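# Move mislabelled shelf cartons to the desk

## Task

On the wall shelf, each carton in the row should sit over the label showing its own part number. Take every carton that sits over a non-matching number and put it on the desk. Leave the correctly placed cartons exactly where they are, without shifting or rotating them. The robot must not tip over or finish leaning, or the task fails. A carton counts only if it stays put without the robot holding it. At the end, open the gripper and move the robot away from the objects.

## Robot and tools

Robot: a Hello Robot Stretch 3. It has a two-wheeled base (0.33 m long, 0.34 m wide), a lift that slides on a vertical mast, and one telescoping arm that reaches out to the robot's right side. The arm cannot move the gripper forward or back, so drive the base for that. The base spins about a point midway between the wheels, 0.05 m behind its front edge, and it cannot drive sideways. With the arm retracted and the wrist folded, a spin sweeps a 0.28 m radius; an unfolded level wrist sticks out further.

Frames: the base frame sits on the floor between the drive wheels, with x forward, y left and z up. hand_pose is reported in this frame, at the point where closed fingertips meet. The odometry frame is the base frame as it was at the start. Heading runs from -3.142 to 3.142 and is positive to the left.

Tool execute_actions takes "actions", a list run in order. Each action may hold "robot" (a command, a stop, or a queue of up to 8 commands), "steps" (1 to 450 control steps at 30 per second, default 1) and "until" (ends the action early once every condition holds; only valid alongside steps). An action with just steps waits. An empty list returns the current state and images. If any number is out of range or the action is malformed, the whole call is rejected and nothing runs.

A command can contain:
- "base": exactly one key. {"translate_m": d} is a relative drive of d metres from the current base position, forward positive, |d| at most 1. {"rotate_rad": d} is a relative spin in place of d radians, left (counter-clockwise from above) positive, |d| at most 3.2. Offsets count from where the base is when that command begins.
- "joints": a dictionary of absolute targets by joint name; unnamed joints keep their previous target. Ranges: lift_m 0 to 1.1 (arm height on mast, metres); arm_m 0 to 0.52 (extension, metres); wrist_yaw_rad -1.345 to 4.42 (0 along the arm, positive toward the front, 3.0 folded over the base); wrist_pitch_rad -1.57 to 0.451 (0 level, negative tips fingers down); wrist_roll_rad -2.911 to 2.911 (0 fingers side by side, level); gripper_m -0.089 to 0.179 (larger is wider; actual fingertip gap is about 0.007 smaller when nearly shut and 0.025 smaller fully open, zero below 0.007); head_pan_rad -3.953 to 1.73 (0 forward, positive left, -1.57 looks along the arm); head_tilt_rad -1.53 to 0.419 (negative looks down).
- "contact_limits": {"arm_m": effort percent 1 to 100}, how hard the arm may push before it halts; lower is gentler, too low halts immediately. Lasts until arm_m's next command.
A queue is a list of commands and {"pause_s": seconds, max 15} entries run one after another; each starts once the previous one finished "done" (off_target also passes for base and gripper). {"robot": {"stop": true}} brakes everything and clears the queue. A new command takes effect immediately and discards an older queue; base and joints in one command move simultaneously.

To wait for everything to settle use "steps": 450, "until": {"robot": {"status": "ended"}}. Other conditions compare fields, e.g. {"robot": {"lift_m": [">", 0.3]}}, with operators =, !=, <, <=, >, >=; statuses take a word or ["!=", "moving"]. "any" in place of "robot" fires when any single motion or the queue ends. Don't wait on exact equality with a reading; done means within tolerance.

Tool zoom_image: {"camera": one of head_camera, nav_camera, wrist_camera, "region": [x0, y0, x1, y1]} in pixels from the image's top-left, at most 504 by 504. Useful for reading shelf labels and part numbers. head_camera and nav_camera follow the head pan/tilt; wrist_camera rides on the gripper.

Tool finished_scene: {"scene": number}; ends the scene permanently. Call it only once all motion has ended and the gripper is open and clear.

Results: base_status shows progress, e.g. moving (translate_m +0.12 of +0.30); joint_goals and joint_status per joint; measured_speeds; refusals, queue state and queue_left. Status words: moving, done, off_target (came to rest away from goal, may still push), contact_stop (lift or arm met resistance and went slack until its next command), time_out, stopped, not_commanded, torque_fault (a wrist servo shut off for 10 s; joint limp, goals refused). on_its_own appears when a goal differs from yours, a joint is slack or off, a motor is loaded at rest, or base_tilt has drifted 3 degrees or more. lidar_m gives 12 distances in 30-degree sectors (1st ahead, counter-clockwise; 4th left, 7th behind, 10th right) at 0.17 m height. wrist_depth_mm and head_depth_mm are 7x7 grids of median depth. motor_effort is percent of maximum, positive toward higher joint values, with bracketed peak; readings are noisy and biased. base_tilt gives forward and right lean in degrees.

Speed: the base reaches 0.30 m/s and 1.9 rad/s only with lift_m under 0.30, arm_m under 0.03 and wrist_yaw_rad over 2.54; otherwise 0.10 m/s and 0.63 rad/s.

Gripping: command gripper_m below the carton's width; a smaller value squeezes harder, but finger force is capped near 25 N per pad here, and the stall guard may weaken the grip, so cartons can slide. Release by opening at least 0.02 past the touch value. Neither the reading nor done proves you hold something; check images or effort.

Cautions: fold or unfold the wrist only with lift_m between 0.32 and 0.95, pitch -0.4 and roll near 0; once folded the lift may go down to 0.25. With yaw below -0.4 keep pitch at -0.5 or lower. Pushing on something rigid with the gripper above about 0.45 m can tip the robot before the contact stop acts; don't push again after a contact_stop. Don't drive while the gripper grips or hooks a fixed object. If the base snags or leans, reverse the last move in small steps, pull the gripper free, and lower lift_m to about 0.2 if it stays tilted. Avoid dropping, slamming or knocking cartons, and don't disturb the correctly placed ones. The simulation keeps running while you think.

Each tool is called after "Call:" as name(argument=value, ...) on one line, values as JSON.

## Session

Call:
execute_actions(actions=[])

Scene clock: 0.00 s.
robot.base_odometry: x=+0.000 y=+0.000 heading=+0.000 (m, m, rad; robot's odometry frame)
robot.turned_by_wheels: +0.000 (rad since the last result)
robot.turned_by_imu: +0.000 (rad since the last result)
robot.base_tilt: forward=-2.1 right=+0.1 (deg)
robot.lidar_m: 1.41 1.42 1.64 2.05 2.48 2.67 2.00 1.95 2.61 2.30 2.31 1.60
robot.head_depth_mm: 1485 1475 1474 1459 1463 1446 1446 / 1467 1446 1444 1437 1423 1423 1419 / 1440 1437 1429 1416 1404 1395 1391 / 1403 1401 1385 1389 1387 1372 1370 / 1385 1388 1384 1374 1365 1359 1339 / 1359 1363 1352 1349 1345 1329 1329 / 1339 1343 1334 1319 1308 1310 1303
robot.base_status: not_commanded
robot.joint_positions: lift_m=+0.574 arm_m=-0.001 wrist_yaw_rad=+2.947 wrist_pitch_rad=-0.504 wrist_roll_rad=-0.009 gripper_m=+0.037 head_pan_rad=-0.007 head_tilt_rad=-0.015
robot.joint_goals: lift_m=+0.574 arm_m=-0.001 wrist_yaw_rad=+2.947 wrist_pitch_rad=-0.504 wrist_roll_rad=-0.009 gripper_m=+0.037 head_pan_rad=-0.007 head_tilt_rad=-0.015
robot.joint_status: lift_m=not_commanded arm_m=not_commanded wrist_yaw_rad=not_commanded wrist_pitch_rad=not_commanded wrist_roll_rad=not_commanded gripper_m=not_commanded head_pan_rad=not_commanded head_tilt_rad=not_commanded
robot.measured_speeds: translate_m=+0.000 rotate_rad=+0.000 lift_m=+0.000 arm_m=+0.000 wrist_yaw_rad=+0.000 wrist_pitch_rad=+0.000 wrist_roll_rad=+0.000 head_pan_rad=+0.000 head_tilt_rad=+0.000
robot: refusals=0 queue=idle queue_left=0
robot.motor_effort: left_wheel=+0 right_wheel=+0 lift_m=+29 arm_m=+0 wrist_yaw_rad=+0 wrist_pitch_rad=+3 wrist_roll_rad=+1 gripper_m=+0 head_pan_rad=+0 head_tilt_rad=+2 (%)
robot.hand_pose: x=+0.0200 y=+0.0650 z=+0.5679 quat_wxyz=(+0.242, +0.695, +0.110, +0.668) (m; robot's base frame)
robot.wrist_depth_mm: - - - - - - - / - - - - - - - / - - - - - - - / - - - - - - - / 891 823 - 883 882 904 845 / 763 754 - 753 737 733 749 / 673 651 645 674 652 666 647
pictures: head_camera (sideways: a quarter turn clockwise sets it upright), nav_camera (sideways: a quarter turn counterclockwise sets it upright), wrist_camera
Images, in order (width x height): head_camera 896x504, nav_camera 672x504, wrist_camera 644x364.

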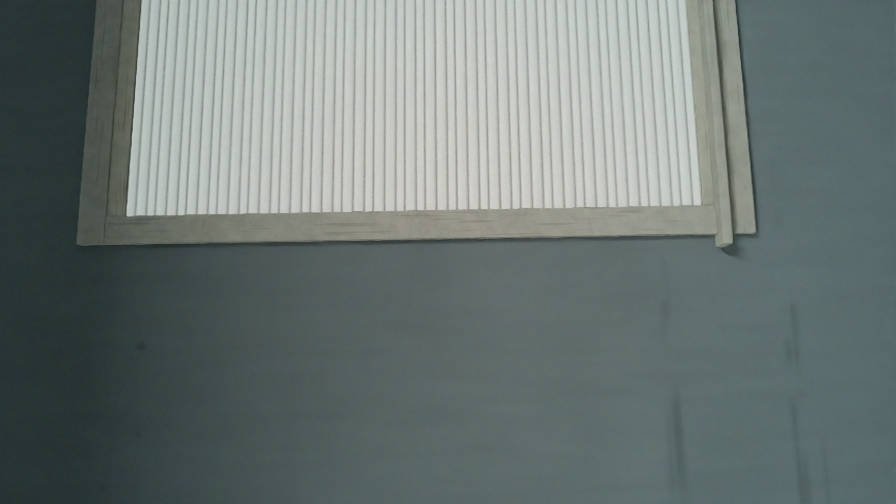

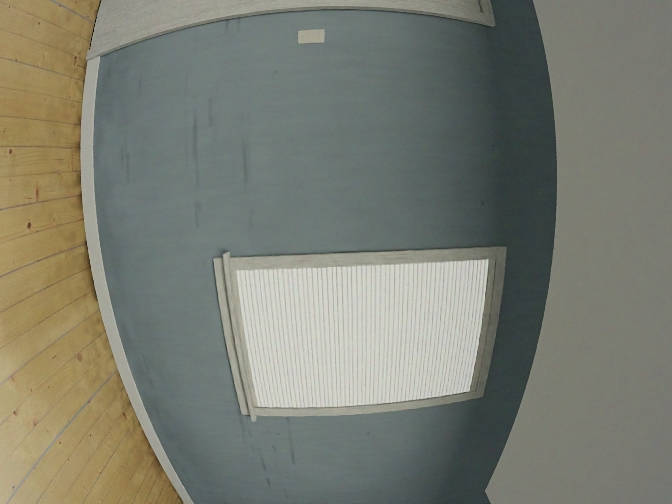

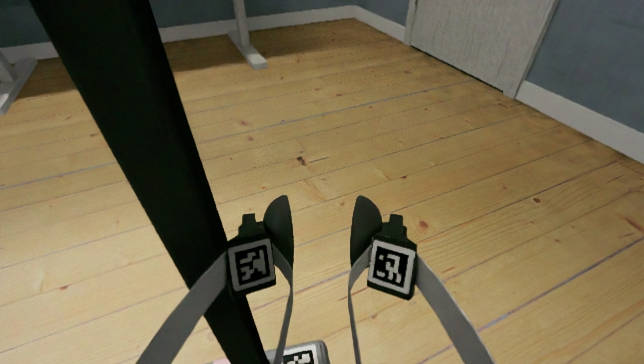

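Call:
execute_actions(actions=[{"robot":{"joints":{"head_pan_rad":1.7,"head_tilt_rad":-0.3}},"steps":200,"until":{"robot":{"status":"ended"}}}])

Call:
execute_actions(actions=[{"robot":{"joints":{"head_pan_rad":-2.6}},"steps":200,"until":{"robot":{"status":"ended"}}}])

Call:
execute_actions(actions=[{"robot":{"joints":{"head_pan_rad":-1.3}},"steps":200,"until":{"robot":{"status":"ended"}}}])

Scene clock: 1.63 s.
robot.base_odometry: x=+0.000 y=+0.000 heading=+0.000 (m, m, rad; robot's odometry frame)
robot.turned_by_wheels: +0.000 (rad since the last result)
robot.turned_by_imu: +0.000 (rad since the last result)
robot.base_tilt: forward=-2.1 right=+0.1 (deg)
robot.lidar_m: 1.41 1.42 1.64 2.05 2.48 2.67 2.00 1.95 2.61 2.30 2.31 1.60
robot.head_depth_mm: 2250 2351 2473 2562 2675 2111 1647 / 2221 2325 2432 2492 2679 2159 1656 / 2220 2303 2441 2328 2626 2159 1673 / 2219 2328 2389 2374 2650 2172 1683 / 2213 2294 2393 2423 2628 2182 1691 / 2183 2284 2431 2446 2630 2262 1715 / 2179 2261 - - - - -
robot.base_status: not_commanded
robot.joint_positions: lift_m=+0.574 arm_m=-0.001 wrist_yaw_rad=+2.947 wrist_pitch_rad=-0.504 wrist_roll_rad=-0.009 gripper_m=+0.037 head_pan_rad=+1.693 head_tilt_rad=-0.296
robot.joint_goals: lift_m=+0.574 arm_m=-0.001 wrist_yaw_rad=+2.947 wrist_pitch_rad=-0.504 wrist_roll_rad=-0.009 gripper_m=+0.037 head_pan_rad=+1.700 head_tilt_rad=-0.300
robot.joint_status: lift_m=not_commanded arm_m=not_commanded wrist_yaw_rad=not_commanded wrist_pitch_rad=not_commanded wrist_roll_rad=not_commanded gripper_m=not_commanded head_pan_rad=done head_tilt_rad=done
robot.measured_speeds: translate_m=+0.000 rotate_rad=+0.000 lift_m=+0.000 arm_m=+0.000 wrist_yaw_rad=+0.000 wrist_pitch_rad=+0.000 wrist_roll_rad=+0.000 head_pan_rad=+0.000 head_tilt_rad=+0.000
robot: refusals=0 queue=done queue_left=0
robot.motor_effort: left_wheel=+0(0) right_wheel=+1(0) lift_m=+30(29) arm_m=+0(0) wrist_yaw_rad=+0(0) wrist_pitch_rad=+4(4) wrist_roll_rad=+0(0) gripper_m=+0(0) head_pan_rad=+5(54) head_tilt_rad=-2(31) (%)
robot.hand_pose: x=+0.0200 y=+0.0650 z=+0.5679 quat_wxyz=(+0.242, +0.695, +0.110, +0.668) (m; robot's base frame)
robot.wrist_depth_mm: - - - - - - - / - - - - - - - / - - - - - - - / - - - - - - - / 891 871 - 873 860 854 844 / 765 765 - 751 713 758 724 / 662 655 662 671 664 653 655
pictures: head_camera (sideways: a quarter turn clockwise sets it upright), nav_camera (sideways: a quarter turn counterclockwise sets it upright), wrist_camera
Images, in order (width x height): head_camera 896x504, nav_camera 672x504, wrist_camera 644x364.

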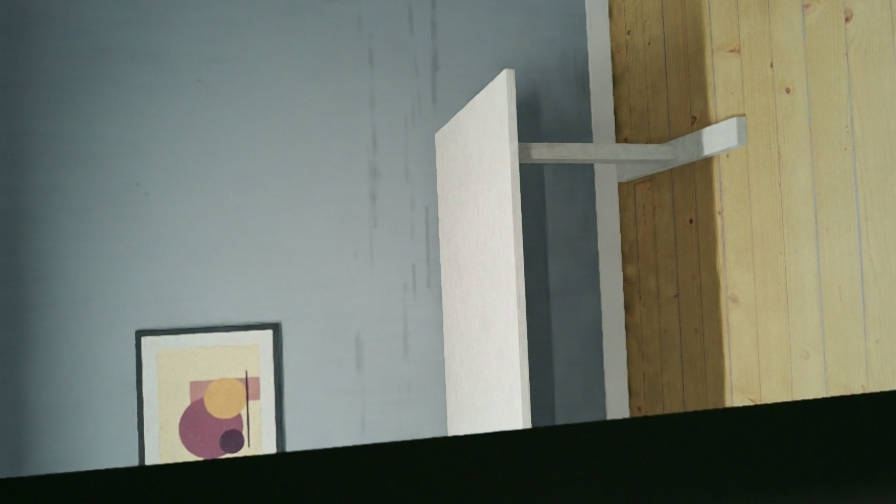

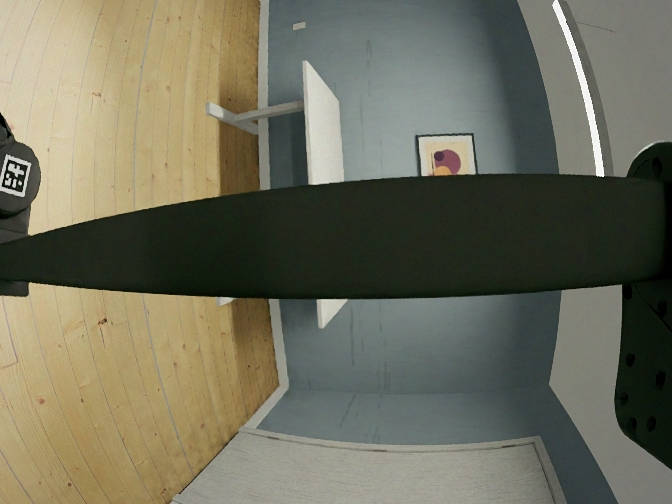

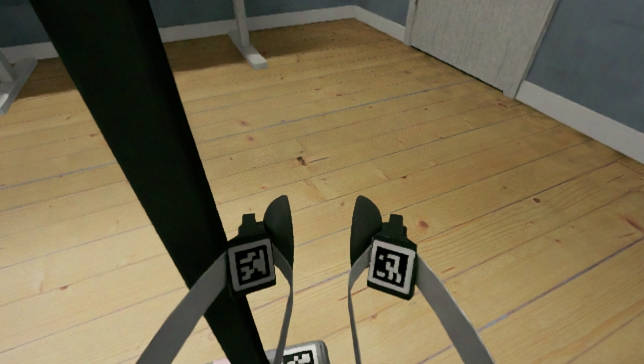

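Scene clock: 4.30 s.
robot.base_odometry: x=+0.000 y=+0.000 heading=+0.000 (m, m, rad; robot's odometry frame)
robot.turned_by_wheels: +0.000 (rad since the last result)
robot.turned_by_imu: -0.001 (rad since the last result)
robot.base_tilt: forward=-2.1 right=+0.0 (deg)
robot.lidar_m: 1.42 1.42 1.64 2.05 2.48 2.67 2.01 1.96 2.61 2.30 2.31 1.60
robot.head_depth_mm: 2037 2116 2225 2294 2220 2052 1652 / 2104 2198 2318 2351 2408 2145 1665 / 2168 2263 2382 2459 2396 2169 1668 / 2282 2368 2492 2599 2713 2166 1662 / 2342 2477 2596 2751 2816 2194 1676 / 2450 2554 2735 2851 2952 2206 1684 / 2535 2706 2813 2980 3104 2200 1691
robot.base_status: not_commanded
robot.joint_positions: lift_m=+0.574 arm_m=-0.001 wrist_yaw_rad=+2.947 wrist_pitch_rad=-0.504 wrist_roll_rad=-0.009 gripper_m=+0.037 head_pan_rad=-2.593 head_tilt_rad=-0.296
robot.joint_goals: lift_m=+0.574 arm_m=-0.001 wrist_yaw_rad=+2.947 wrist_pitch_rad=-0.504 wrist_roll_rad=-0.009 gripper_m=+0.037 head_pan_rad=-2.600 head_tilt_rad=-0.300
robot.joint_status: lift_m=not_commanded arm_m=not_commanded wrist_yaw_rad=not_commanded wrist_pitch_rad=not_commanded wrist_roll_rad=not_commanded gripper_m=not_commanded head_pan_rad=done head_tilt_rad=done
robot.measured_speeds: translate_m=+0.000 rotate_rad=+0.000 lift_m=+0.000 arm_m=+0.000 wrist_yaw_rad=+0.000 wrist_pitch_rad=+0.000 wrist_roll_rad=+0.000 head_pan_rad=+0.000 head_tilt_rad=+0.000
robot: refusals=0 queue=done queue_left=0
robot.motor_effort: left_wheel=+0(0) right_wheel=+0(0) lift_m=+30(29) arm_m=+0(0) wrist_yaw_rad=+0(0) wrist_pitch_rad=+3(4) wrist_roll_rad=+0(1) gripper_m=+0(0) head_pan_rad=-5(56) head_tilt_rad=-2(3) (%)
robot.hand_pose: x=+0.0200 y=+0.0650 z=+0.5679 quat_wxyz=(+0.242, +0.695, +0.110, +0.668) (m; robot's base frame)
robot.wrist_depth_mm: - - - - - - - / - - - - - - - / - - - - - - - / - - - - - - - / 874 857 - 852 865 847 878 / 753 750 - 763 716 751 741 / 674 650 660 674 655 650 652
pictures: head_camera (sideways: a quarter turn clockwise sets it upright), nav_camera (sideways: a quarter turn counterclockwise sets it upright), wrist_camera
Images, in order (width x height): head_camera 896x504, nav_camera 672x504, wrist_camera 644x364.

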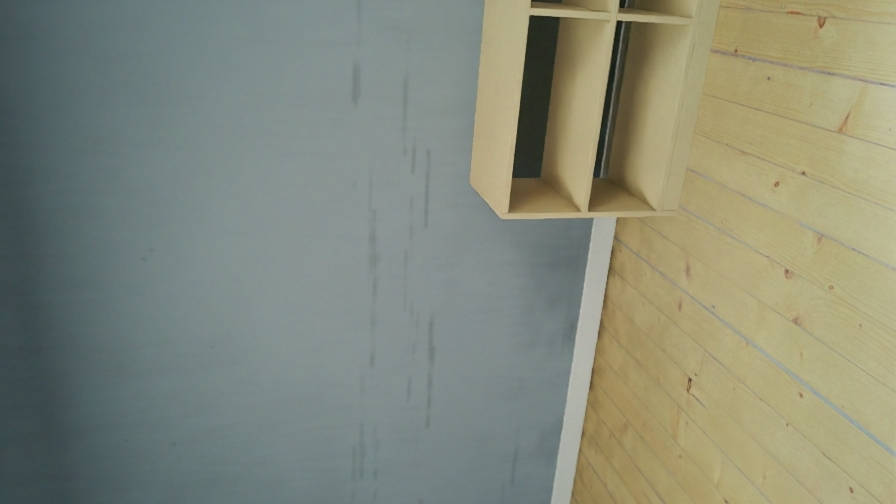

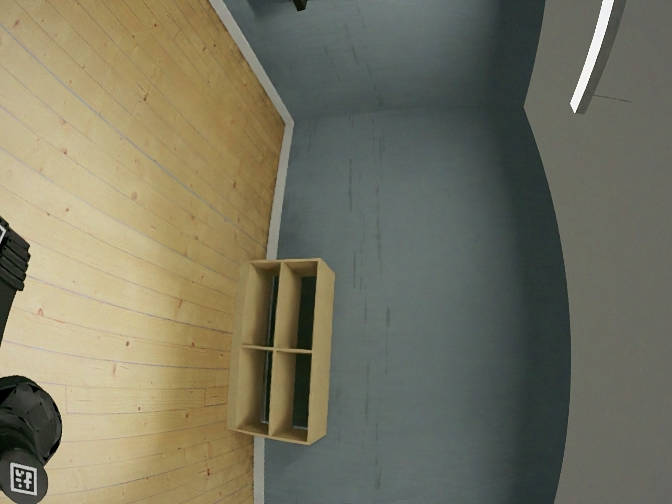

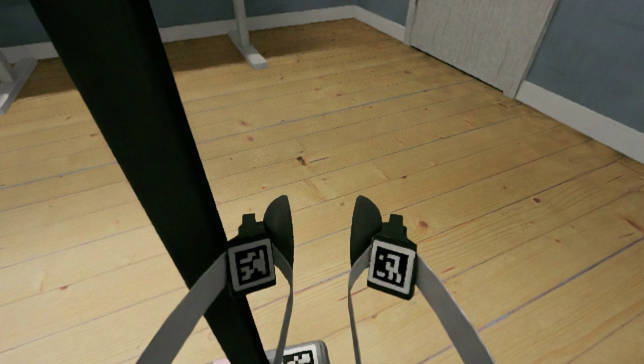

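Scene clock: 5.57 s.
robot.base_odometry: x=+0.000 y=+0.000 heading=+0.000 (m, m, rad; robot's odometry frame)
robot.turned_by_wheels: +0.000 (rad since the last result)
robot.turned_by_imu: +0.000 (rad since the last result)
robot.base_tilt: forward=-2.2 right=+0.1 (deg)
robot.lidar_m: 1.42 1.42 1.64 2.05 2.48 2.67 2.00 1.95 2.61 2.30 2.31 1.61
robot.head_depth_mm: 1984 2091 2202 2057 2392 2142 1648 / 2028 2096 2204 2072 2427 2147 1653 / 2011 2129 2215 2179 2445 2193 1673 / 2056 2143 2279 2351 2459 2191 1666 / 2062 2157 2261 2383 2501 2199 1672 / 2071 2188 2280 2396 2499 2185 1690 / 2115 2206 2308 2424 2543 2213 1700
robot.base_status: not_commanded
robot.joint_positions: lift_m=+0.574 arm_m=-0.001 wrist_yaw_rad=+2.947 wrist_pitch_rad=-0.504 wrist_roll_rad=-0.009 gripper_m=+0.037 head_pan_rad=-1.307 head_tilt_rad=-0.296
robot.joint_goals: lift_m=+0.574 arm_m=-0.001 wrist_yaw_rad=+2.947 wrist_pitch_rad=-0.504 wrist_roll_rad=-0.009 gripper_m=+0.037 head_pan_rad=-1.300 head_tilt_rad=-0.300
robot.joint_status: lift_m=not_commanded arm_m=not_commanded wrist_yaw_rad=not_commanded wrist_pitch_rad=not_commanded wrist_roll_rad=not_commanded gripper_m=not_commanded head_pan_rad=done head_tilt_rad=done
robot.measured_speeds: translate_m=+0.000 rotate_rad=+0.000 lift_m=+0.000 arm_m=+0.000 wrist_yaw_rad=+0.000 wrist_pitch_rad=+0.000 wrist_roll_rad=+0.000 head_pan_rad=+0.000 head_tilt_rad=+0.000
robot: refusals=0 queue=done queue_left=0
robot.motor_effort: left_wheel=+0(0) right_wheel=+0(0) lift_m=+29(29) arm_m=+0(0) wrist_yaw_rad=+0(0) wrist_pitch_rad=+4(3) wrist_roll_rad=+0(0) gripper_m=+0(0) head_pan_rad=+5(57) head_tilt_rad=-2(3) (%)
robot.hand_pose: x=+0.0200 y=+0.0650 z=+0.5679 quat_wxyz=(+0.242, +0.695, +0.110, +0.668) (m; robot's base frame)
robot.wrist_depth_mm: - - - - - - - / - - - - - - - / - - - - - - - / - - - - - - - / 886 887 - 857 862 849 870 / 749 753 - 758 730 740 735 / 670 656 674 671 660 665 661
pictures: head_camera (sideways: a quarter turn clockwise sets it upright), nav_camera (sideways: a quarter turn counterclockwise sets it upright), wrist_camera
Images, in order (width x height): head_camera 896x504, nav_camera 672x504, wrist_camera 644x364.

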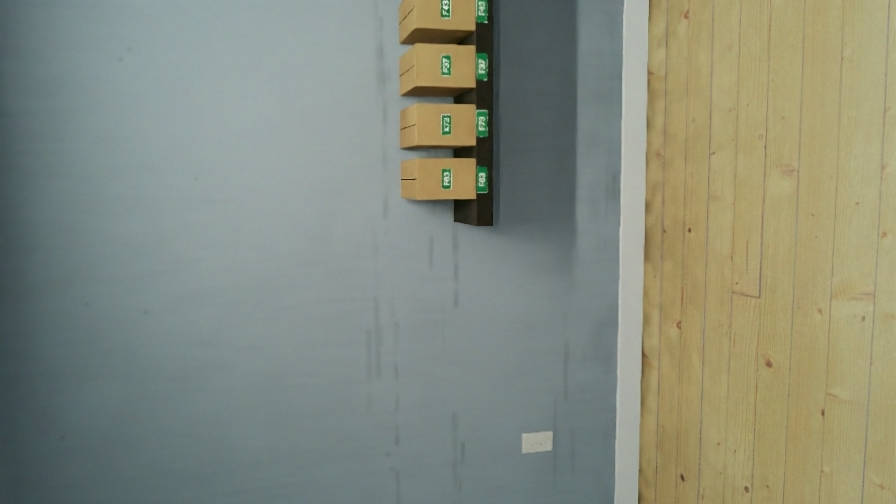

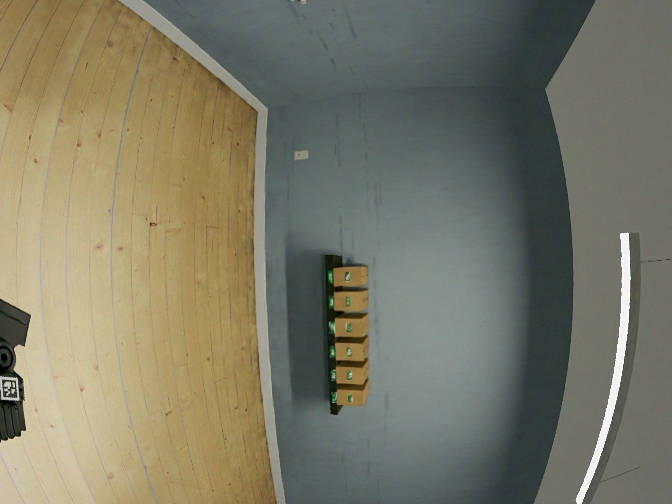

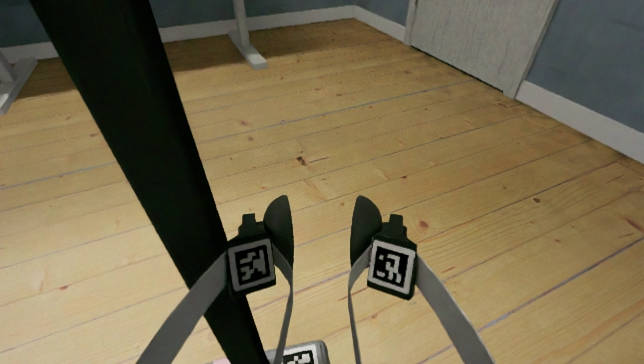

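Call:
execute_actions(actions=[{"robot":[{"joints":{"lift_m":0.25,"head_pan_rad":0,"head_tilt_rad":-0.45}},{"base":{"rotate_rad":-1.5}},{"base":{"translate_m":1.0}},{"base":{"translate_m":0.3}}],"steps":450,"until":{"robot":{"status":"ended"}}}])

Scene clock: 19.40 s.
robot.base_odometry: x=+0.092 y=-1.297 heading=-1.500 (m, m, rad; robot's odometry frame)
robot.turned_by_wheels: -1.500 (rad since the last result)
robot.turned_by_imu: -1.491 (rad since the last result)
robot.base_tilt: forward=-2.2 right=+0.1 (deg)
robot.lidar_m: 1.01 1.02 1.28 1.59 1.60 2.01 3.38 3.39 2.15 1.88 1.68 1.10
robot.head_depth_mm: 872 933 1003 1051 860 1285 1392 / 862 922 993 1044 880 1276 1353 / 858 915 979 1024 848 1255 1368 / 851 905 972 1029 904 1239 1337 / 840 897 963 1019 833 894 1346 / 833 893 949 1005 843 885 1324 / 824 879 948 995 830 895 1310
robot.base_status: done (translate_m +0.3000 of +0.3000)
robot.joint_positions: lift_m=+0.250 arm_m=-0.001 wrist_yaw_rad=+2.947 wrist_pitch_rad=-0.505 wrist_roll_rad=-0.009 gripper_m=+0.037 head_pan_rad=-0.007 head_tilt_rad=-0.446
robot.joint_goals: lift_m=+0.250 arm_m=-0.001 wrist_yaw_rad=+2.947 wrist_pitch_rad=-0.505 wrist_roll_rad=-0.009 gripper_m=+0.037 head_pan_rad=+0.000 head_tilt_rad=-0.450
robot.joint_status: lift_m=done arm_m=not_commanded wrist_yaw_rad=not_commanded wrist_pitch_rad=not_commanded wrist_roll_rad=not_commanded gripper_m=not_commanded head_pan_rad=done head_tilt_rad=done
robot.measured_speeds: translate_m=+0.000 rotate_rad=+0.000 lift_m=+0.000 arm_m=+0.000 wrist_yaw_rad=+0.000 wrist_pitch_rad=+0.000 wrist_roll_rad=+0.000 head_pan_rad=+0.000 head_tilt_rad=+0.000
robot: refusals=0 queue=done queue_left=0
robot.motor_effort: left_wheel=+2(11) right_wheel=-2(6) lift_m=+26(30) arm_m=+0(0) wrist_yaw_rad=+1(0) wrist_pitch_rad=+4(4) wrist_roll_rad=+0(0) gripper_m=-1(1) head_pan_rad=+5(55) head_tilt_rad=-3(23) (%)
robot.hand_pose: x=+0.0200 y=+0.0648 z=+0.2437 quat_wxyz=(+0.242, +0.695, +0.111, +0.667) (m; robot's base frame)
robot.wrist_depth_mm: - - - - - - 837 / 909 - 898 867 875 858 822 / 674 - 665 677 683 685 671 / 547 549 550 553 554 550 546 / 471 - - - 470 456 461 / - - - - 389 399 402 / - - - - 354 351 351
pictures: head_camera (sideways: a quarter turn clockwise sets it upright), nav_camera (sideways: a quarter turn counterclockwise sets it upright), wrist_camera
Images, in order (width x height): head_camera 896x504, nav_camera 672x504, wrist_camera 644x364.

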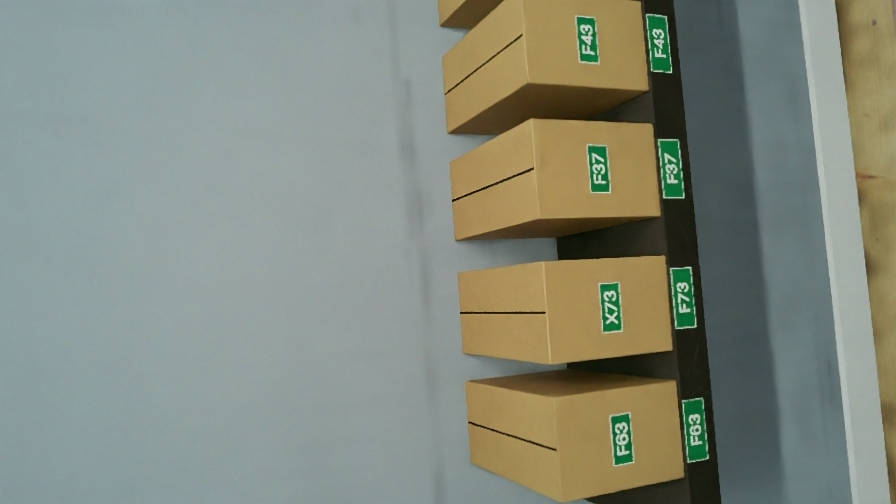

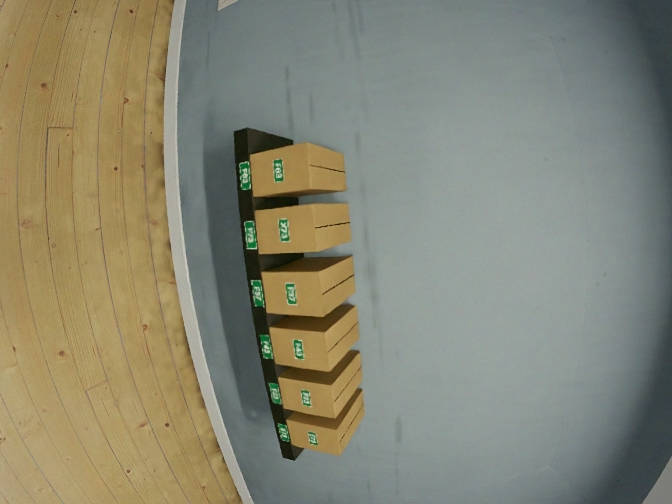

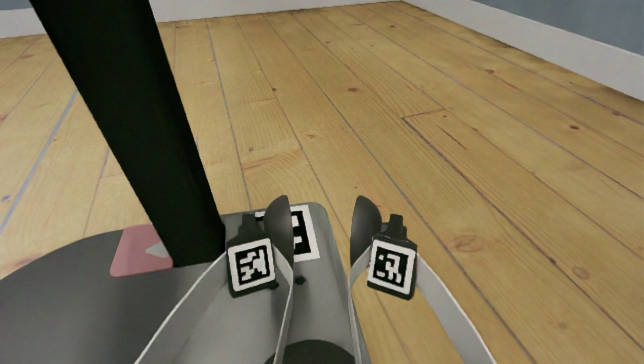

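Call:
execute_actions(actions=[{"robot":[{"base":{"translate_m":0.1}},{"base":{"rotate_rad":1.67},"joints":{"head_pan_rad":-1.9,"head_tilt_rad":-0.6}},{"joints":{"lift_m":0.7,"wrist_pitch_rad":-0.4}},{"joints":{"wrist_yaw_rad":0,"gripper_m":0.15}},{"joints":{"wrist_pitch_rad":0}}],"steps":450,"until":{"robot":{"status":"ended"}}}])

Scene clock: 32.97 s.
robot.base_odometry: x=+0.099 y=-1.396 heading=+0.170 (m, m, rad; robot's odometry frame)
robot.turned_by_wheels: +1.670 (rad since the last result)
robot.turned_by_imu: +1.655 (rad since the last result)
robot.base_tilt: forward=-2.1 right=+0.1 (deg)
robot.lidar_m: 1.60 1.64 2.17 3.46 3.27 1.91 2.18 1.37 0.96 0.91 0.94 1.24
robot.head_depth_mm: 884 983 1043 880 1398 1507 1286 / 859 941 1012 874 954 1481 1302 / 833 907 992 820 883 1427 1300 / 806 875 953 857 863 1358 1314 / 783 848 935 798 819 1304 1324 / 757 823 897 933 808 1236 1319 / 737 797 870 810 746 1185 1286
robot.base_status: done (rotate_rad +1.6699 of +1.6700)
robot.joint_positions: lift_m=+0.700 arm_m=-0.001 wrist_yaw_rad=+0.002 wrist_pitch_rad=-0.021 wrist_roll_rad=-0.009 gripper_m=+0.150 head_pan_rad=-1.893 head_tilt_rad=-0.593
robot.joint_goals: lift_m=+0.700 arm_m=-0.001 wrist_yaw_rad=+0.000 wrist_pitch_rad=+0.000 wrist_roll_rad=-0.009 gripper_m=+0.150 head_pan_rad=-1.900 head_tilt_rad=-0.600
robot.joint_status: lift_m=done arm_m=not_commanded wrist_yaw_rad=done wrist_pitch_rad=done wrist_roll_rad=not_commanded gripper_m=done head_pan_rad=done head_tilt_rad=done
robot.measured_speeds: translate_m=+0.000 rotate_rad=+0.000 lift_m=+0.000 arm_m=+0.000 wrist_yaw_rad=+0.000 wrist_pitch_rad=+0.000 wrist_roll_rad=+0.000 head_pan_rad=+0.000 head_tilt_rad=+0.000
robot: refusals=0 queue=done queue_left=0
robot.motor_effort: left_wheel=-2(10) right_wheel=+2(8) lift_m=+34(35) arm_m=+0(0) wrist_yaw_rad=-1(1) wrist_pitch_rad=+6(6) wrist_roll_rad=+1(0) gripper_m=+1(100) head_pan_rad=-5(55) head_tilt_rad=-4(23) (%)
robot.hand_pose: x=-0.0210 y=-0.3994 z=+0.8090 quat_wxyz=(+0.711, +0.008, -0.704, -0.007) (m; robot's base frame)
robot.wrist_depth_mm: 586 582 595 590 617 635 628 / 599 613 610 623 615 637 655 / 630 393 399 403 409 426 433 / 658 407 419 429 429 433 443 / 581 420 430 431 444 450 455 / 697 - 719 739 751 - 776 / 732 737 756 764 811 791 815
pictures: head_camera (sideways: a quarter turn clockwise sets it upright), nav_camera (sideways: a quarter turn counterclockwise sets it upright), wrist_camera
Images, in order (width x height): head_camera 896x504, nav_camera 672x504, wrist_camera 644x364.

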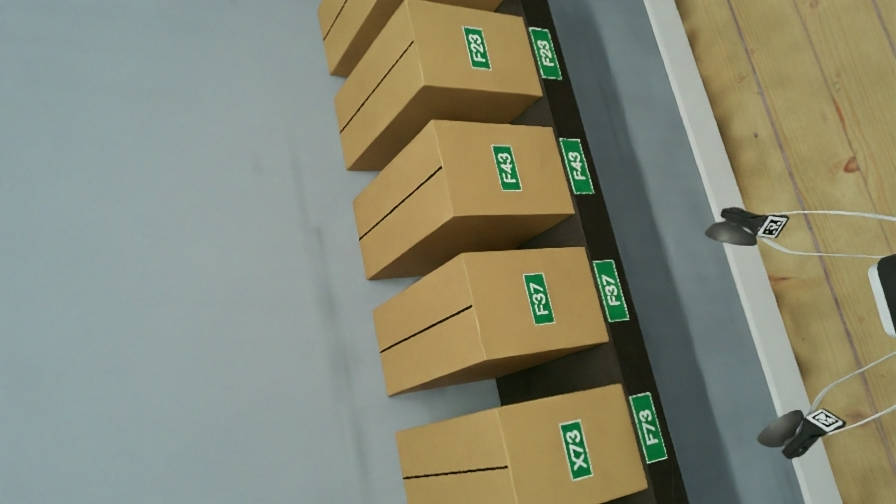

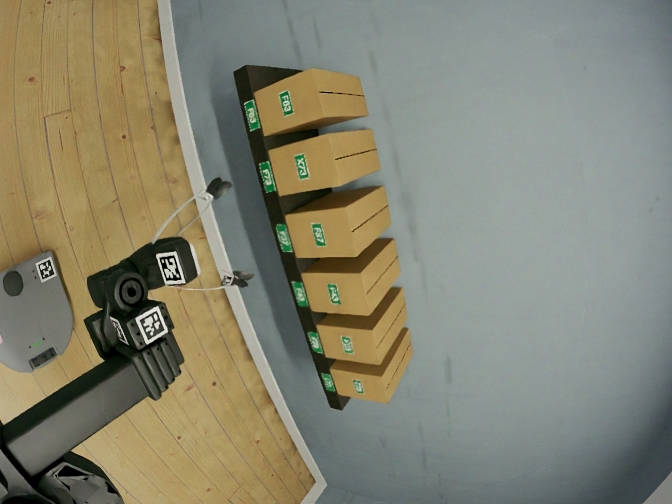

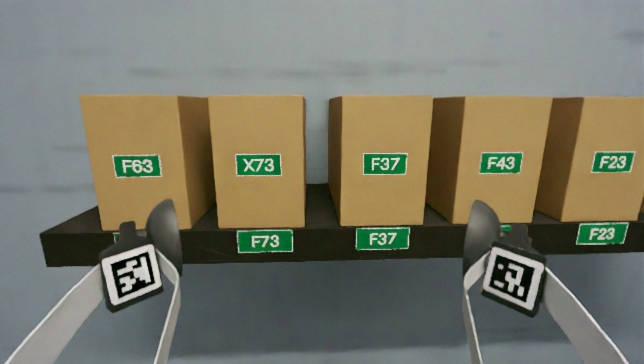

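Call:
execute_actions(actions=[{"robot":[{"base":{"rotate_rad":0.04},"joints":{"head_pan_rad":-2.3}},{"base":{"translate_m":0.06},"joints":{"arm_m":0.12}}],"steps":450,"until":{"robot":{"status":"ended"}}}])

Scene clock: 36.63 s.
robot.base_odometry: x=+0.158 y=-1.384 heading=+0.210 (m, m, rad; robot's odometry frame)
robot.turned_by_wheels: +0.040 (rad since the last result)
robot.turned_by_imu: +0.039 (rad since the last result)
robot.base_tilt: forward=-2.1 right=+0.1 (deg)
robot.lidar_m: 1.54 1.60 2.17 3.45 2.63 1.96 2.24 1.31 0.95 0.91 0.95 1.28
robot.head_depth_mm: 1288 1443 1627 1860 1865 1523 1284 / 1179 1299 1452 1634 1792 1532 1298 / 1083 1181 1223 1039 1633 1542 1297 / 998 1089 1124 935 1462 1533 1305 / 931 1008 1059 876 951 1459 1368 / 864 930 998 842 871 1329 - / 814 870 938 851 781 1213 1274
robot.base_status: done (translate_m +0.0600 of +0.0600)
robot.joint_positions: lift_m=+0.700 arm_m=+0.120 wrist_yaw_rad=+0.001 wrist_pitch_rad=-0.020 wrist_roll_rad=-0.009 gripper_m=+0.150 head_pan_rad=-2.293 head_tilt_rad=-0.593
robot.joint_goals: lift_m=+0.700 arm_m=+0.120 wrist_yaw_rad=+0.000 wrist_pitch_rad=+0.000 wrist_roll_rad=-0.009 gripper_m=+0.150 head_pan_rad=-2.300 head_tilt_rad=-0.600
robot.joint_status: lift_m=done arm_m=done wrist_yaw_rad=done wrist_pitch_rad=done wrist_roll_rad=not_commanded gripper_m=done head_pan_rad=done head_tilt_rad=done
robot.measured_speeds: translate_m=+0.000 rotate_rad=+0.000 lift_m=+0.000 arm_m=+0.000 wrist_yaw_rad=+0.000 wrist_pitch_rad=+0.000 wrist_roll_rad=+0.000 head_pan_rad=+0.000 head_tilt_rad=+0.000
robot: refusals=0 queue=done queue_left=0
robot.motor_effort: left_wheel=-2(7) right_wheel=+2(5) lift_m=+34(34) arm_m=+2(1) wrist_yaw_rad=-1(2) wrist_pitch_rad=+6(6) wrist_roll_rad=+1(0) gripper_m=+0(0) head_pan_rad=-5(40) head_tilt_rad=-5(5) (%)
robot.hand_pose: x=-0.0213 y=-0.5204 z=+0.8092 quat_wxyz=(+0.711, +0.008, -0.704, -0.007) (m; robot's base frame)
robot.wrist_depth_mm: 494 489 490 494 493 493 500 / 509 508 513 510 520 513 512 / 518 280 287 284 292 289 293 / 547 292 297 297 329 298 306 / 567 305 310 309 327 307 318 / 321 - 315 317 318 - 321 / 633 618 633 632 640 642 645
pictures: head_camera (sideways: a quarter turn clockwise sets it upright), nav_camera (sideways: a quarter turn counterclockwise sets it upright), wrist_camera
Images, in order (width x height): head_camera 896x504, nav_camera 672x504, wrist_camera 644x364.

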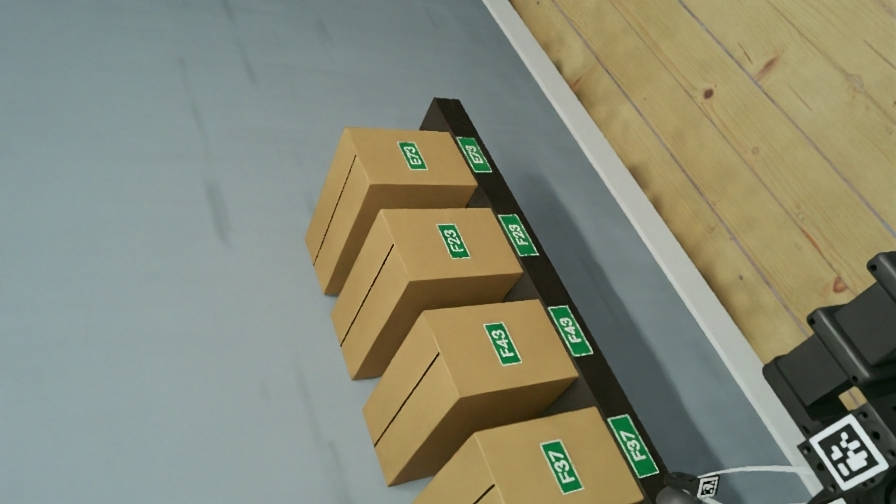

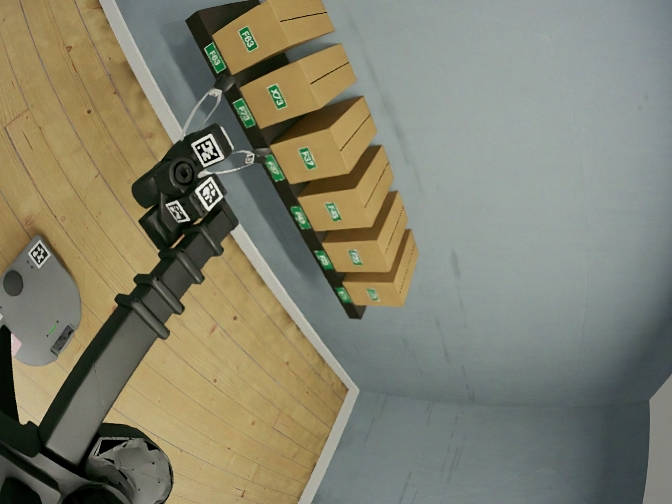

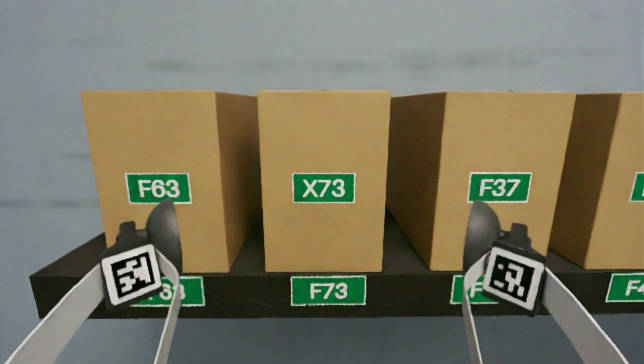

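Call:
execute_actions(actions=[{"robot":[{"joints":{"gripper_m":0.125,"lift_m":0.72,"head_pan_rad":-1.57}},{"joints":{"arm_m":0.23}}],"steps":450,"until":{"robot":{"status":"ended"}}}])

Scene clock: 39.80 s.
robot.base_odometry: x=+0.158 y=-1.384 heading=+0.210 (m, m, rad; robot's odometry frame)
robot.turned_by_wheels: +0.000 (rad since the last result)
robot.turned_by_imu: -0.001 (rad since the last result)
robot.base_tilt: forward=-2.2 right=+0.0 (deg)
robot.lidar_m: 1.54 1.60 2.17 3.46 2.63 1.96 2.23 1.31 0.95 0.91 0.94 1.28
robot.head_depth_mm: 756 821 908 773 802 - 1262 / 758 827 910 889 820 - 1267 / 756 827 914 782 779 - 1291 / 760 831 916 865 834 1325 1306 / 762 835 916 798 811 1316 1315 / 761 832 917 988 859 1326 1317 / 761 835 923 1029 1159 1341 1325
robot.base_status: done (translate_m +0.0600 of +0.0600)
robot.joint_positions: lift_m=+0.720 arm_m=+0.230 wrist_yaw_rad=+0.000 wrist_pitch_rad=-0.020 wrist_roll_rad=-0.009 gripper_m=+0.125 head_pan_rad=-1.577 head_tilt_rad=-0.593
robot.joint_goals: lift_m=+0.720 arm_m=+0.230 wrist_yaw_rad=+0.000 wrist_pitch_rad=+0.000 wrist_roll_rad=-0.009 gripper_m=+0.125 head_pan_rad=-1.570 head_tilt_rad=-0.600
robot.joint_status: lift_m=done arm_m=done wrist_yaw_rad=done wrist_pitch_rad=done wrist_roll_rad=not_commanded gripper_m=done head_pan_rad=done head_tilt_rad=done
robot.measured_speeds: translate_m=+0.000 rotate_rad=+0.000 lift_m=+0.000 arm_m=+0.000 wrist_yaw_rad=+0.000 wrist_pitch_rad=+0.000 wrist_roll_rad=+0.000 head_pan_rad=+0.000 head_tilt_rad=+0.000
robot: refusals=0 queue=done queue_left=0
robot.motor_effort: left_wheel=-2(2) right_wheel=+2(2) lift_m=+33(35) arm_m=+3(4) wrist_yaw_rad=-1(1) wrist_pitch_rad=+5(5) wrist_roll_rad=+0(0) gripper_m=-1(99) head_pan_rad=+5(58) head_tilt_rad=-4(4) (%)
robot.hand_pose: x=-0.0213 y=-0.6304 z=+0.8293 quat_wxyz=(+0.711, +0.008, -0.704, -0.007) (m; robot's base frame)
robot.wrist_depth_mm: 393 388 391 397 394 400 402 / 402 406 405 407 406 413 421 / 175 178 227 179 179 201 180 / 182 183 187 183 185 189 185 / 188 188 193 191 193 195 194 / 197 201 203 199 202 - 203 / 204 208 226 208 224 214 211
pictures: head_camera (sideways: a quarter turn clockwise sets it upright), nav_camera (sideways: a quarter turn counterclockwise sets it upright), wrist_camera
Images, in order (width x height): head_camera 896x504, nav_camera 672x504, wrist_camera 644x364.

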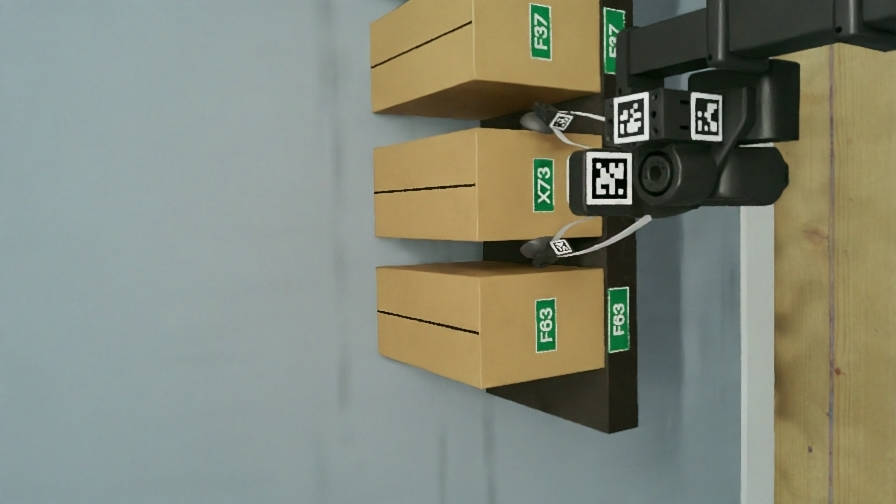

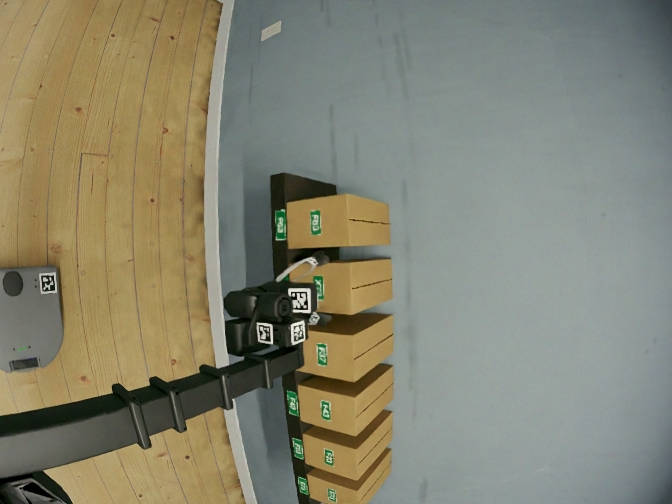

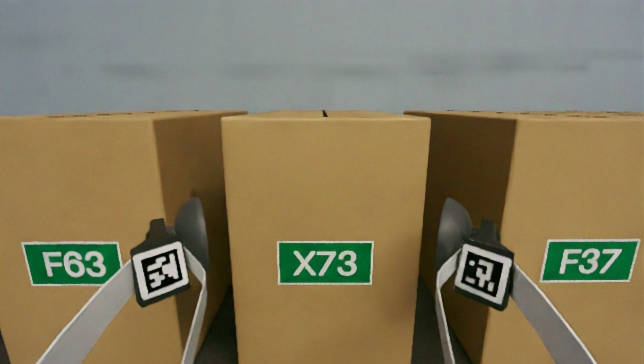

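Good. Go deeper, grip, lift, and retract.

Call:
execute_actions(actions=[{"robot":[{"joints":{"arm_m":0.30}},{"joints":{"gripper_m":0.03}},{"joints":{"lift_m":0.75}},{"joints":{"arm_m":0.0}}],"steps":450,"until":{"robot":{"status":"ended"}}}])

Scene clock: 46.93 s.
robot.base_odometry: x=+0.158 y=-1.384 heading=+0.210 (m, m, rad; robot's odometry frame)
robot.turned_by_wheels: +0.000 (rad since the last result)
robot.turned_by_imu: -0.002 (rad since the last result)
robot.base_tilt: forward=-2.1 right=+0.1 (deg)
robot.lidar_m: 1.54 1.60 2.17 3.45 2.63 1.96 2.23 1.31 0.95 0.91 0.94 1.28
robot.head_depth_mm: 751 827 910 773 804 1286 1294 / 755 826 911 909 624 491 540 / 759 829 914 1002 577 495 529 / 760 831 916 972 814 504 1261 / 762 828 915 793 813 1319 1307 / 760 833 918 996 857 1334 1310 / 765 835 918 1025 1151 1333 1323
robot.base_status: done (translate_m +0.0600 of +0.0600)
robot.joint_positions: lift_m=+0.750 arm_m=+0.000 wrist_yaw_rad=+0.000 wrist_pitch_rad=-0.037 wrist_roll_rad=-0.009 gripper_m=+0.057 head_pan_rad=-1.577 head_tilt_rad=-0.593
robot.joint_goals: lift_m=+0.750 arm_m=+0.000 wrist_yaw_rad=+0.000 wrist_pitch_rad=+0.000 wrist_roll_rad=-0.009 gripper_m=+0.030 head_pan_rad=-1.570 head_tilt_rad=-0.600
robot.joint_status: lift_m=done arm_m=done wrist_yaw_rad=done wrist_pitch_rad=done wrist_roll_rad=not_commanded gripper_m=off_target head_pan_rad=done head_tilt_rad=done
robot.measured_speeds: translate_m=+0.000 rotate_rad=+0.000 lift_m=+0.000 arm_m=+0.000 wrist_yaw_rad=+0.000 wrist_pitch_rad=+0.000 wrist_roll_rad=+0.000 head_pan_rad=+0.000 head_tilt_rad=+0.000
robot: refusals=0 queue=done queue_left=0
robot.motor_effort: left_wheel=-2(3) right_wheel=+2(5) lift_m=+34(37) arm_m=-2(8) wrist_yaw_rad=+0(5) wrist_pitch_rad=+10(25) wrist_roll_rad=+0(1) gripper_m=-100(99) head_pan_rad=+4(5) head_tilt_rad=-5(4) (%)
robot.hand_pose: x=-0.0215 y=-0.4004 z=+0.8551 quat_wxyz=(+0.710, +0.013, -0.704, -0.013) (m; robot's base frame)
robot.wrist_depth_mm: 581 596 609 607 604 601 595 / 611 613 611 629 621 612 644 / 639 653 120 120 120 429 428 / 676 657 122 122 122 435 423 / 709 688 126 126 126 441 443 / 727 747 129 130 130 - 753 / 751 769 133 133 134 779 778
pictures: head_camera (sideways: a quarter turn clockwise sets it upright), nav_camera (sideways: a quarter turn counterclockwise sets it upright), wrist_camera
Images, in order (width x height): head_camera 896x504, nav_camera 672x504, wrist_camera 644x364.

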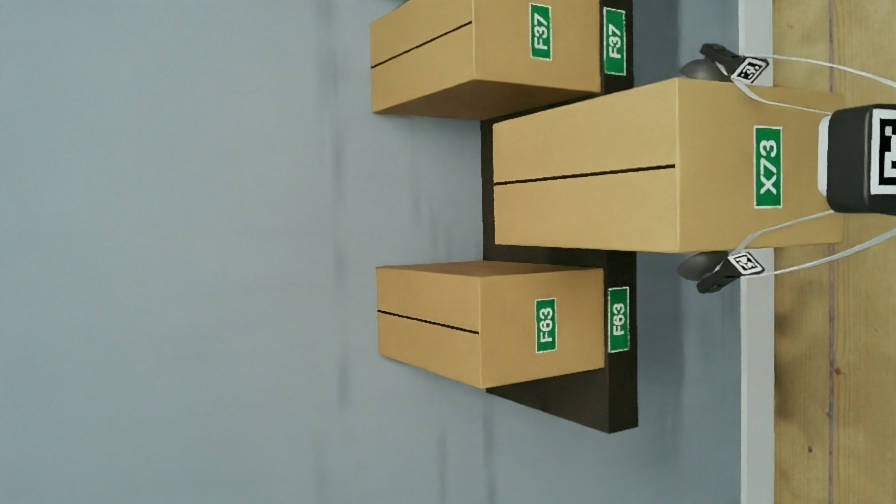

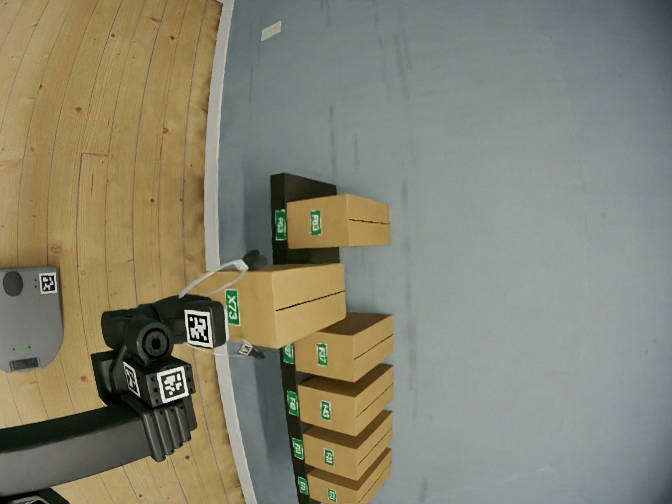

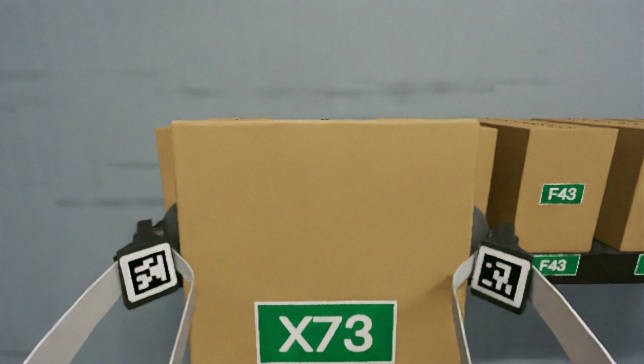

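Call:
execute_actions(actions=[{"robot":[{"base":{"rotate_rad":1.69},"joints":{"lift_m":0.9,"head_pan_rad":0,"head_tilt_rad":-0.6}},{"base":{"translate_m":1}},{"base":{"translate_m":1}},{"base":{"translate_m":0.6}}],"steps":450},{"steps":450},{"steps":450,"until":{"robot":{"status":"ended"}}}])

Scene clock: 80.17 s.
robot.base_odometry: x=-0.682 y=+1.077 heading=+1.900 (m, m, rad; robot's odometry frame)
robot.turned_by_wheels: +1.690 (rad since the last result)
robot.turned_by_imu: +1.680 (rad since the last result)
robot.base_tilt: forward=-2.1 right=+0.1 (deg)
robot.lidar_m: 1.28 0.93 2.00 1.91 1.69 3.17 3.51 2.33 1.80 1.78 1.11 1.30
robot.head_depth_mm: 1045 1141 1262 1073 833 675 1289 / 1062 1155 1271 1085 839 699 1292 / 1074 1170 1292 1095 839 701 1302 / 1084 1187 1307 1102 849 708 1316 / 1096 1205 1327 1112 855 728 1314 / 1107 1221 1346 1122 861 736 1321 / 1130 1231 1367 1128 863 739 1324
robot.base_status: done (translate_m +0.6000 of +0.6000)
robot.joint_positions: lift_m=+0.900 arm_m=+0.000 wrist_yaw_rad=+0.000 wrist_pitch_rad=-0.036 wrist_roll_rad=-0.009 gripper_m=+0.085 head_pan_rad=-0.007 head_tilt_rad=-0.593
robot.joint_goals: lift_m=+0.900 arm_m=+0.000 wrist_yaw_rad=+0.000 wrist_pitch_rad=+0.000 wrist_roll_rad=-0.009 gripper_m=+0.084 head_pan_rad=+0.000 head_tilt_rad=-0.600
robot.joint_status: lift_m=done arm_m=done wrist_yaw_rad=done wrist_pitch_rad=done wrist_roll_rad=not_commanded gripper_m=off_target head_pan_rad=done head_tilt_rad=done
robot.measured_speeds: translate_m=+0.000 rotate_rad=+0.000 lift_m=+0.000 arm_m=+0.000 wrist_yaw_rad=+0.000 wrist_pitch_rad=+0.000 wrist_roll_rad=+0.000 head_pan_rad=+0.000 head_tilt_rad=+0.000
robot: refusals=0 queue=done queue_left=0
robot.on_its_own: gripper_m is held at +0.084, not at your +0.030, by its stall guard, which is not easing now
robot.motor_effort: left_wheel=-2(7) right_wheel=+2(6) lift_m=+34(34) arm_m=-2(2) wrist_yaw_rad=+0(0) wrist_pitch_rad=+10(10) wrist_roll_rad=+0(1) gripper_m=-61(100) head_pan_rad=+4(55) head_tilt_rad=-4(3) (%)
robot.hand_pose: x=-0.0215 y=-0.4004 z=+1.0052 quat_wxyz=(+0.710, +0.013, -0.704, -0.013) (m; robot's base frame)
robot.wrist_depth_mm: - - - - - - - / - - - - - - - / - - 120 121 120 - - / - - 123 123 123 - - / - - 126 126 127 - - / 587 - 129 130 130 - - / 511 - 133 133 133 - -
pictures: head_camera (sideways: a quarter turn clockwise sets it upright), nav_camera (sideways: a quarter turn counterclockwise sets it upright), wrist_camera
Images, in order (width x height): head_camera 896x504, nav_camera 672x504, wrist_camera 644x364.

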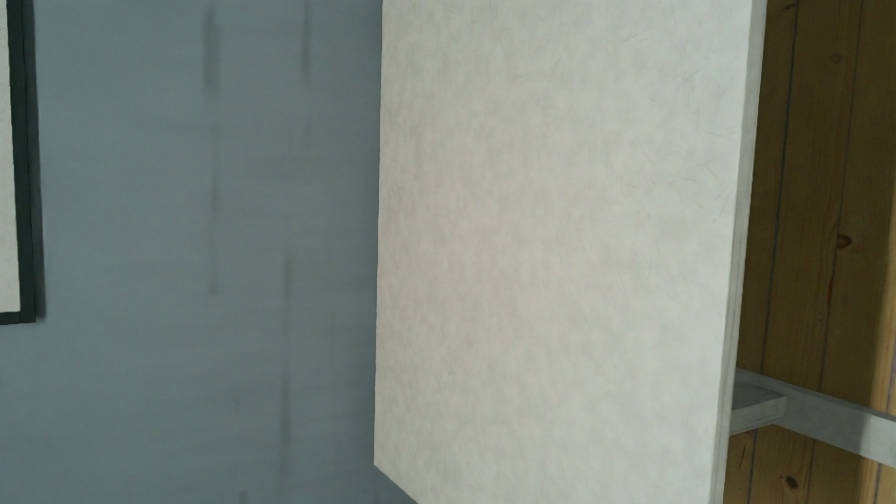

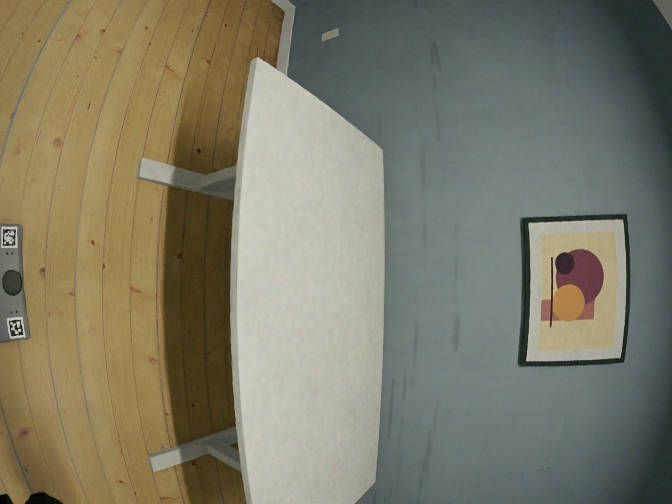

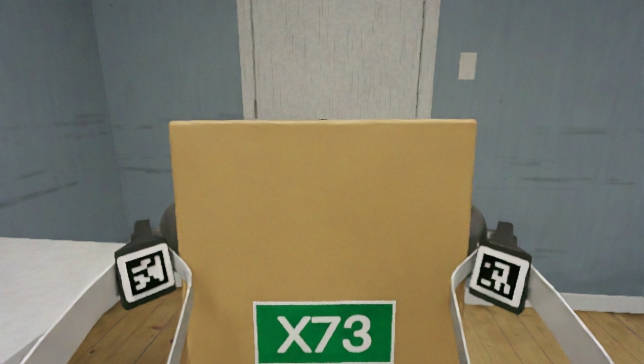

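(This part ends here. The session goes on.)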